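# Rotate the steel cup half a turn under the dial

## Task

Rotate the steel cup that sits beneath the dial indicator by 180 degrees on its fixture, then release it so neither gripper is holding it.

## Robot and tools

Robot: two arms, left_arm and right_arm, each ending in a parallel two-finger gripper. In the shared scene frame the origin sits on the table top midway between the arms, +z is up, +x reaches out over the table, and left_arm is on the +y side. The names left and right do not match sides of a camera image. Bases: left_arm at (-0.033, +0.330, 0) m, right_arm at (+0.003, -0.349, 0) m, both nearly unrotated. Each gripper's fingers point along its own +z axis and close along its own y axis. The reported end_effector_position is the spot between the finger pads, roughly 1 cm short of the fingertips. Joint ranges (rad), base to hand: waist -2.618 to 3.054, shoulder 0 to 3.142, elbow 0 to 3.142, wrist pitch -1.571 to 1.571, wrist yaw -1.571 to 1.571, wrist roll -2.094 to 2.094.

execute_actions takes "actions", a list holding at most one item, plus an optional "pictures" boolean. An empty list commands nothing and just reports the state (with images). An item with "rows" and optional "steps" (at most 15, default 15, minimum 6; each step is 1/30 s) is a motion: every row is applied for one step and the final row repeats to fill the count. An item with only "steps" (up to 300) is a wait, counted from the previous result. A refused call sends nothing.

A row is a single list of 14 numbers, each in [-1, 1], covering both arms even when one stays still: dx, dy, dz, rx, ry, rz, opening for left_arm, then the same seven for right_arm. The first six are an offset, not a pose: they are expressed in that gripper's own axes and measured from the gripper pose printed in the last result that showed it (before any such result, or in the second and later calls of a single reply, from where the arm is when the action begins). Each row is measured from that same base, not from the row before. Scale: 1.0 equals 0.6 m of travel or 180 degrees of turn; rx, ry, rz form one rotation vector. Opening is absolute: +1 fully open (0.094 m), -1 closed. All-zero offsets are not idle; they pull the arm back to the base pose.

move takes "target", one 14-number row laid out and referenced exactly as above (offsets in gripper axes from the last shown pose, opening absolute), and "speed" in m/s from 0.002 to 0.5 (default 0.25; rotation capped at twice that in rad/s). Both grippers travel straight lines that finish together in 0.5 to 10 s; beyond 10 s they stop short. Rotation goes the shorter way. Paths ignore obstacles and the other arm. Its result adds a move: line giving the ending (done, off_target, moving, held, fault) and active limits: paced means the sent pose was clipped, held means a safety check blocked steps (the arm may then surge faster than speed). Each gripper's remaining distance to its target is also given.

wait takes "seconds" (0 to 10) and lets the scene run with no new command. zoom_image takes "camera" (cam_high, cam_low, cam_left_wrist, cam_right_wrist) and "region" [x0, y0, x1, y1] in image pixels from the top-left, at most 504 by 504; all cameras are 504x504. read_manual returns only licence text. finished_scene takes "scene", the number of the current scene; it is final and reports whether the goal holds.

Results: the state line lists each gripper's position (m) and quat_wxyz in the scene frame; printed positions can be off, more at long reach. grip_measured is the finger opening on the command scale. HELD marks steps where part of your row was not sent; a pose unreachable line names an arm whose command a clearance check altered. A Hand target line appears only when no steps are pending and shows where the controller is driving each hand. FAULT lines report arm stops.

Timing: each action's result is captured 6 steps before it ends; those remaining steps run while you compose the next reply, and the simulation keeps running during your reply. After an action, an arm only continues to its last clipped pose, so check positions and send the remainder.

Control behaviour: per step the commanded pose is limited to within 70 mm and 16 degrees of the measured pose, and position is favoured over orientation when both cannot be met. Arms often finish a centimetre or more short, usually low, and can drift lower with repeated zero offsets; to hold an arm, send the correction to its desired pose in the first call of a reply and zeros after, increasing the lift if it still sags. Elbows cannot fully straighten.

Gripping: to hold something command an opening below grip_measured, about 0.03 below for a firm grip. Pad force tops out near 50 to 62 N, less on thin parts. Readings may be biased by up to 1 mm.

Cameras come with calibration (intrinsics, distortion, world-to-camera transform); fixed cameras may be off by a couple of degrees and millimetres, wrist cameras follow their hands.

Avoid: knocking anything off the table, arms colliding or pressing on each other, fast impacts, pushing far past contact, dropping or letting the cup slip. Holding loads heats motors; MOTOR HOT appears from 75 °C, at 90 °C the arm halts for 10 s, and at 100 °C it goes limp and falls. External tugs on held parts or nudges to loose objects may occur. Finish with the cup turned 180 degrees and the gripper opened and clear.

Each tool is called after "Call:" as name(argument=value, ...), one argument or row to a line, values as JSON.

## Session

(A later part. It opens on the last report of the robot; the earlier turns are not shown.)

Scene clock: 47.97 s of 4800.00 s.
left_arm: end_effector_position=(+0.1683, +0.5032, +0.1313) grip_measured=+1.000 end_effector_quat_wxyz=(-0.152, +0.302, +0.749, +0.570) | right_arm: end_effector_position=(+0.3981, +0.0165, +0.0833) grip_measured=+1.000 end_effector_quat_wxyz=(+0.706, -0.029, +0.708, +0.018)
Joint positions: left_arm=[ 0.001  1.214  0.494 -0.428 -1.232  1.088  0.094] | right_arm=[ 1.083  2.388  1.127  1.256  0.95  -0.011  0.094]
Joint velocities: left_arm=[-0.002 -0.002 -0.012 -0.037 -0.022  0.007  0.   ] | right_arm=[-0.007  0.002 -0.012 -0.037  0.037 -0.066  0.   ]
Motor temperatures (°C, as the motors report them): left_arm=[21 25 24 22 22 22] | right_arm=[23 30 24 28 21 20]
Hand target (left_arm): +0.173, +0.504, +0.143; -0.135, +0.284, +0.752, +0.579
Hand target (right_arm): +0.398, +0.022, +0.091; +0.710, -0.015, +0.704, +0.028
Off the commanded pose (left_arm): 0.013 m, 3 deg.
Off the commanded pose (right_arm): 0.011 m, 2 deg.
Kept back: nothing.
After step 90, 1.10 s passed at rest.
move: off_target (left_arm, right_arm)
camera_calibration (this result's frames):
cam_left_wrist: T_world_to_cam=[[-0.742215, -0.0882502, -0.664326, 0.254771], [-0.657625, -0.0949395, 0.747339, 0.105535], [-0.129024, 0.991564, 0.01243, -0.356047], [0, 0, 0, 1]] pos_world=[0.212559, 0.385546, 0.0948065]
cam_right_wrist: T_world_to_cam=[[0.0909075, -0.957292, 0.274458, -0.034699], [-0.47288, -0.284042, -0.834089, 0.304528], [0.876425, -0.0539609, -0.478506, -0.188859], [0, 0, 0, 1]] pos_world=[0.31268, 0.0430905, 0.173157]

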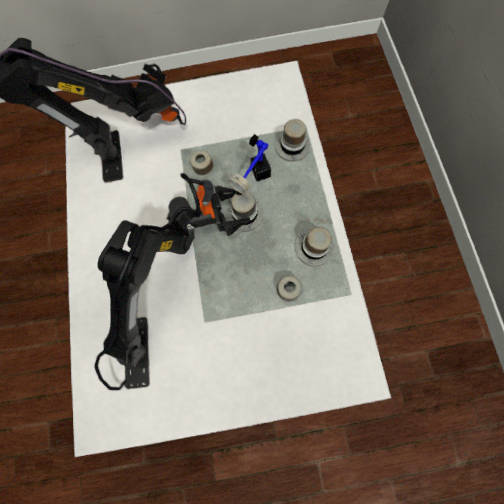

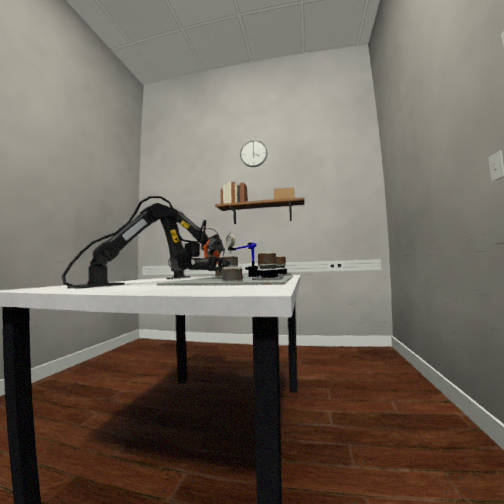

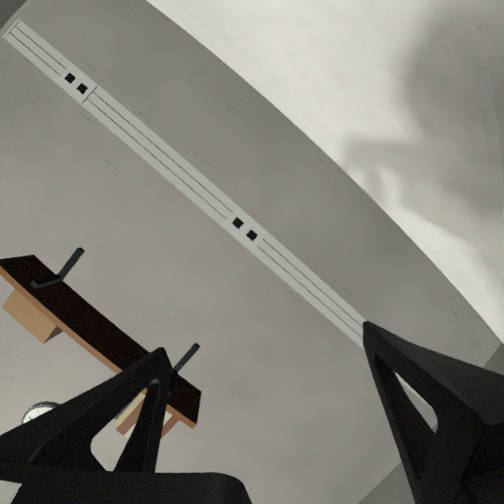

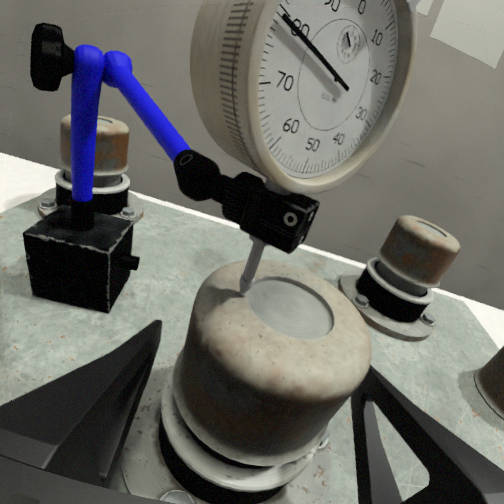

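Call:
execute_actions(
  actions=[
    {"rows": [[0.004,0.0197,-0.003,-0.0039,-0.0022,-0.0136,1,-0.013,0.009,0.0005,0,-0.0055,0.0078,0.85],[0.004,0.0197,-0.003,-0.0039,-0.0022,-0.0136,1,-0.013,0.009,0.0005,0,-0.0055,0.0078,0.72],[0.004,0.0197,-0.003,-0.0039,-0.0022,-0.0136,1,-0.013,0.009,0.0005,0,-0.0055,0.0078,0.63],[0.004,0.0197,-0.003,-0.0039,-0.0022,-0.0136,1,-0.013,0.009,0.0005,0,-0.0055,0.0078,0.58],[0.004,0.0197,-0.003,-0.0039,-0.0022,-0.0136,1,-0.013,0.009,0.0005,0,-0.0055,0.0078,0.545],[0.004,0.0197,-0.003,-0.0039,-0.0022,-0.0136,1,-0.013,0.009,0.0005,0,-0.0055,0.0078,0.515],[0.004,0.0197,-0.003,-0.0039,-0.0022,-0.0136,1,-0.013,0.009,0.0005,0,-0.0055,0.0078,0.49],[0.004,0.0197,-0.003,-0.0039,-0.0022,-0.0136,1,-0.013,0.009,0.0005,0,-0.0055,0.0078,0.465]], "steps": 12},
  ],
)

Call:
move(
  target=[0.004, 0.0197, -0.003, -0.0039, -0.0022, -0.0136, 1, -0.0151, 0.003, 0.0095, -0.4965, -0.0174, -0.0063, 0.465],
  speed=0.35,
)

Scene clock: 55.17 s of 4800.00 s.
left_arm: end_effector_position=(+0.1685, +0.5029, +0.1307) grip_measured=+1.000 end_effector_quat_wxyz=(-0.152, +0.305, +0.749, +0.569) | right_arm: end_effector_position=(+0.3979, +0.0166, +0.0831) grip_measured=+0.533 end_effector_quat_wxyz=(+0.706, -0.029, +0.708, +0.018)
Joint positions: left_arm=[ 0.001  1.214  0.494 -0.428 -1.228  1.093  0.094] | right_arm=[ 1.083  2.388  1.127  1.255  0.95  -0.011  0.072]
Joint velocities: left_arm=[-0.007 -0.012 -0.007 -0.081 -0.022 -0.037  0.   ] | right_arm=[ 0.012  0.007 -0.007  0.022  0.022  0.007 -0.028]
Motor temperatures (°C, as the motors report them): left_arm=[21 24 24 22 22 22] | right_arm=[23 30 24 29 21 20]
Steps of this call (steps 1 to 90: nothing new was sent; then 4.00 s passed at rest; steps 91 to 96: the first 6 steps of this action). Readings (end_effector_position):
91: left_arm (+0.1683, +0.5031, +0.1312) | right_arm (+0.3981, +0.0160, +0.0831)
92: left_arm (+0.1684, +0.5031, +0.1311) | right_arm (+0.3981, +0.0160, +0.0831)
94: left_arm (+0.1685, +0.5030, +0.1308) | right_arm (+0.3981, +0.0160, +0.0831)
96: the state above

Scene clock: 58.17 s of 4800.00 s.
left_arm: end_effector_position=(+0.1690, +0.5025, +0.1296) grip_measured=+1.000 end_effector_quat_wxyz=(-0.153, +0.309, +0.749, +0.566) | right_arm: end_effector_position=(+0.4014, +0.0175, +0.0832) grip_measured=+0.484 end_effector_quat_wxyz=(-0.495, +0.521, -0.478, -0.505)
Joint positions: left_arm=[ 0.001  1.214  0.494 -0.428 -1.221  1.101  0.094] | right_arm=[ 0.496  2.465  1.306  1.159 -1.195 -0.033  0.07 ]
Joint velocities: left_arm=[-0.007  0.002 -0.012 -0.007  0.022  0.037  0.   ] | right_arm=[-0.002 -0.002  0.007 -0.037 -0.095 -0.022 -0.   ]
Motor temperatures (°C, as the motors report them): left_arm=[21 24 24 22 22 22] | right_arm=[23 31 24 29 21 20]
Hand target (left_arm): +0.174, +0.504, +0.141; -0.136, +0.292, +0.752, +0.575
Hand target (right_arm): +0.406, +0.020, +0.092; +0.499, -0.523, +0.473, +0.504
Off your previous action's commanded pose (left_arm): 0.013 m, 3 deg at its last step (step 6 of this call).
Off your previous action's commanded pose (right_arm): 0.010 m, 2 deg at its last step (step 6 of this call).
Off the commanded pose (left_arm): 0.013 m, 3 deg.
Off the commanded pose (right_arm): 0.009 m, 1 deg.
Kept back: nothing.
move: off_target (left_arm)
camera_calibration (this result's frames):
cam_left_wrist: T_world_to_cam=[[-0.751392, -0.0872777, -0.654058, 0.253895], [-0.648813, -0.0828581, 0.756423, 0.098509], [-0.120213, 0.992732, 0.00563204, -0.356476], [0, 0, 0, 1]] pos_world=[0.211836, 0.384207, 0.0935554]
cam_right_wrist: T_world_to_cam=[[0.953174, 0.077574, 0.292303, -0.399695], [0.293245, -0.473376, -0.830616, 0.00185021], [0.0739352, 0.877438, -0.473958, 0.1137], [0, 0, 0, 1]] pos_world=[0.37203, -0.0678827, 0.172258]

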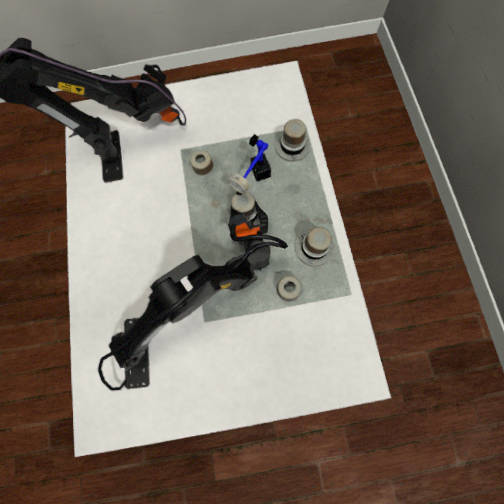

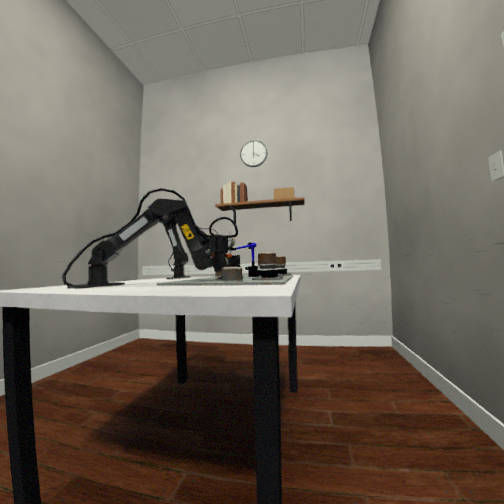

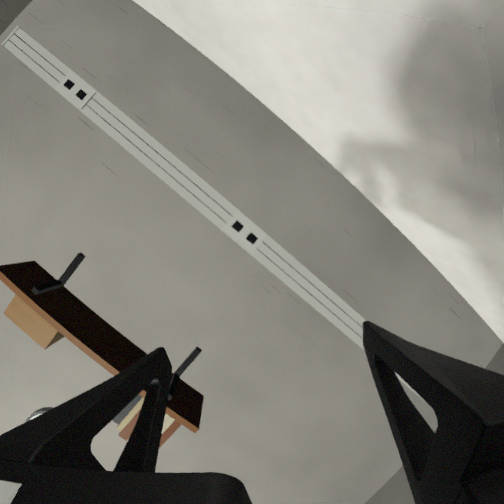

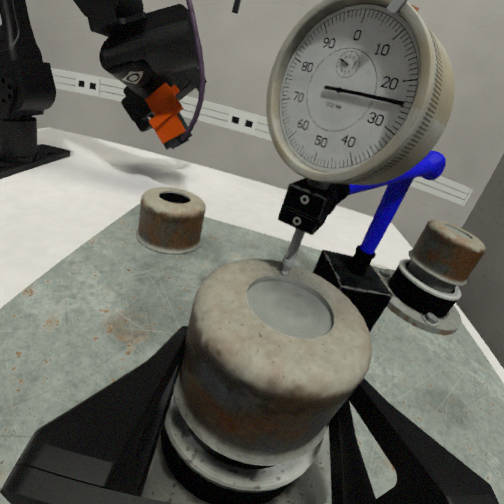

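Call:
zoom_image(
  camera="cam_right_wrist",
  region=[180, 255, 380, 405],
)

Region (180, 255, 380, 405) of cam_right_wrist's 504x504 image, scaled by 2.520, with more detail than that image has; it fills the top 378 rows of this view, and the rest is white.

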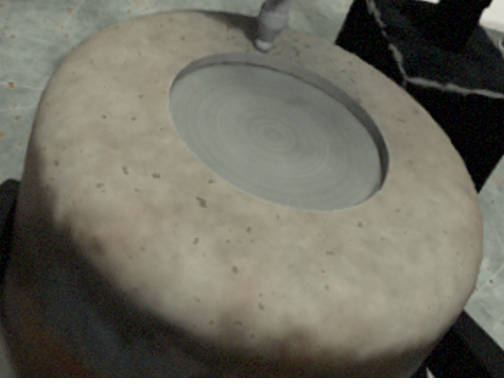

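Call:
execute_actions(
  actions=[
    {"rows": [[0.004,0.0197,-0.003,-0.0039,-0.0022,-0.0136,1,-0.015,-0.004,0.003,0,-0.0024,-0.0059,1]], "steps": 6},
  ],
)

Call:
move(
  target=[0.004, 0.0197, -0.003, -0.0039, -0.0022, -0.0136, 1, -0.018, 0, -0.08, 0, -0.0024, -0.0059, 1],
  speed=0.15,
)

Scene clock: 59.13 s of 4800.00 s.
left_arm: end_effector_position=(+0.1690, +0.5025, +0.1296) grip_measured=+1.000 end_effector_quat_wxyz=(-0.153, +0.309, +0.749, +0.566) | right_arm: end_effector_position=(+0.4014, +0.0176, +0.0832) grip_measured=+0.484 end_effector_quat_wxyz=(-0.494, +0.521, -0.478, -0.505)
Joint positions: left_arm=[ 0.001  1.214  0.494 -0.428 -1.221  1.101  0.094] | right_arm=[ 0.496  2.465  1.307  1.157 -1.196 -0.034  0.07 ]
Joint velocities: left_arm=[ 0.007 -0.002  0.002 -0.051 -0.051  0.051  0.   ] | right_arm=[-0.002 -0.012 -0.012  0.022 -0.007  0.007 -0.   ]
Motor temperatures (°C, as the motors report them): left_arm=[21 24 24 22 22 22] | right_arm=[23 31 24 29 21 20]
Kept back: the last 6 steps of this action.
Steps of this call (steps 1 to 29: nothing new was sent). Readings (end_effector_position):
1: left_arm (+0.1690, +0.5025, +0.1296) | right_arm (+0.4015, +0.0175, +0.0832)
2: left_arm (+0.1690, +0.5025, +0.1296) | right_arm (+0.4014, +0.0175, +0.0832)
4: left_arm (+0.1690, +0.5025, +0.1296) | right_arm (+0.4014, +0.0176, +0.0832)
8: left_arm (+0.1690, +0.5025, +0.1296) | right_arm (+0.4014, +0.0176, +0.0832)
29: the state above

Scene clock: 60.40 s of 4800.00 s.
left_arm: end_effector_position=(+0.1698, +0.5019, +0.1280) grip_measured=+1.000 end_effector_quat_wxyz=(-0.153, +0.316, +0.749, +0.562) | right_arm: end_effector_position=(+0.4065, -0.0292, +0.0786) grip_measured=+1.000 end_effector_quat_wxyz=(-0.490, +0.516, -0.486, -0.507)
Joint positions: left_arm=[ 0.001  1.214  0.494 -0.428 -1.21   1.113  0.094] | right_arm=[ 0.394  2.441  1.235  1.184 -1.29  -0.034  0.094]
Joint velocities: left_arm=[-0.002 -0.012 -0.012 -0.037  0.022 -0.037  0.   ] | right_arm=[-0.017  0.007  0.007 -0.022 -0.037 -0.007  0.   ]
Motor temperatures (°C, as the motors report them): left_arm=[21 24 24 22 22 22] | right_arm=[23 31 24 29 21 20]
Hand target (left_arm): +0.175, +0.503, +0.140; -0.137, +0.299, +0.753, +0.571
Hand target (right_arm): +0.405, -0.030, +0.094; +0.500, -0.525, +0.471, +0.503
Off your previous action's commanded pose (left_arm): 0.013 m, 3 deg at its last step (step 6 of this call).
Off your previous action's commanded pose (right_arm): 0.010 m, 1 deg at its last step (step 6 of this call).
Off the commanded pose (left_arm): 0.013 m, 3 deg.
Off the commanded pose (right_arm): 0.016 m, 2 deg.
Kept back: nothing.
move: off_target (left_arm, right_arm)
camera_calibration (this result's frames):
cam_left_wrist: T_world_to_cam=[[-0.75895, -0.0866412, -0.645358, 0.253184], [-0.641403, -0.0713592, 0.763879, 0.0921867], [-0.112236, 0.993681, -0.00141382, -0.356664], [0, 0, 0, 1]] pos_world=[0.211252, 0.382924, 0.0924705]
cam_right_wrist: T_world_to_cam=[[0.959289, 0.0729901, 0.272831, -0.400694], [0.27349, -0.48115, -0.832885, -0.0176185], [0.0704805, 0.873594, -0.481524, 0.153974], [0, 0, 0, 1]] pos_world=[0.378348, -0.113742, 0.16879]

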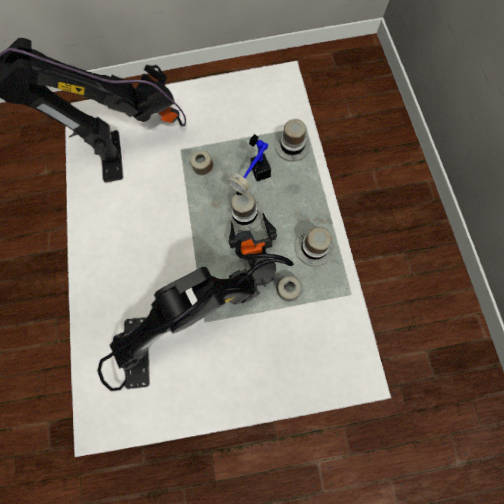

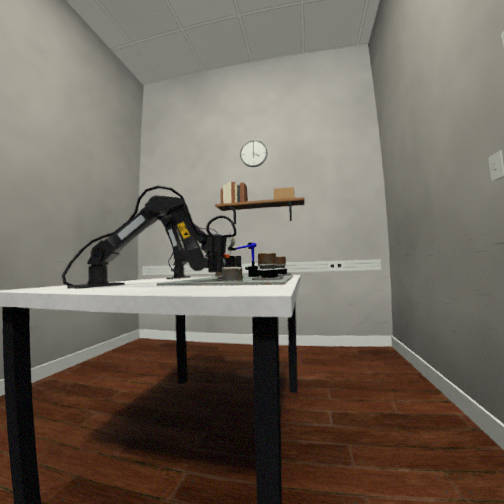

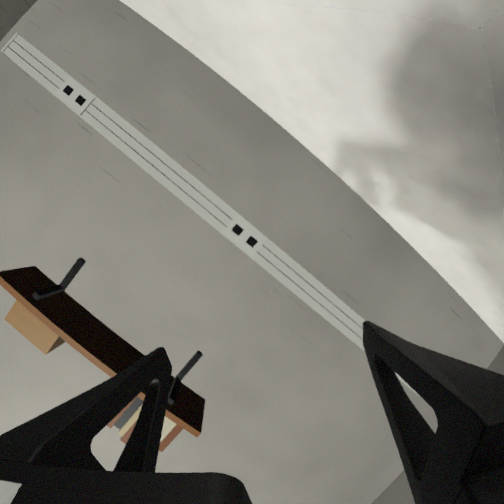

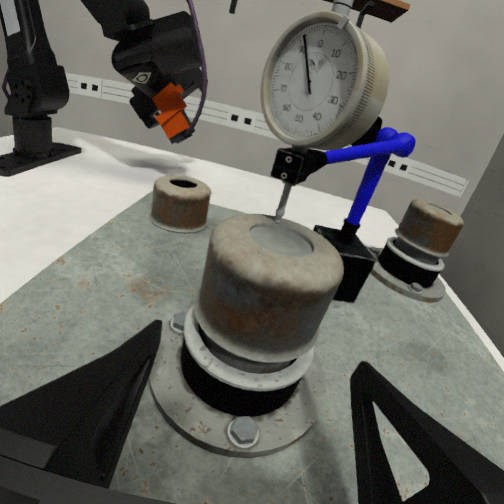

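Call:
zoom_image(
  camera="cam_right_wrist",
  region=[190, 200, 360, 330],
)

Region (190, 200, 360, 330) of cam_right_wrist's 504x504 image, scaled by 2.965, with more detail than that image has; it fills the top 385 rows of this view, and the rest is white.

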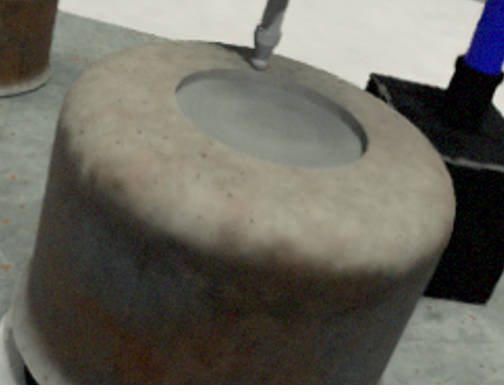

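Call:
finished_scene(
  scene=1,
)

The scene is finished: the task was done.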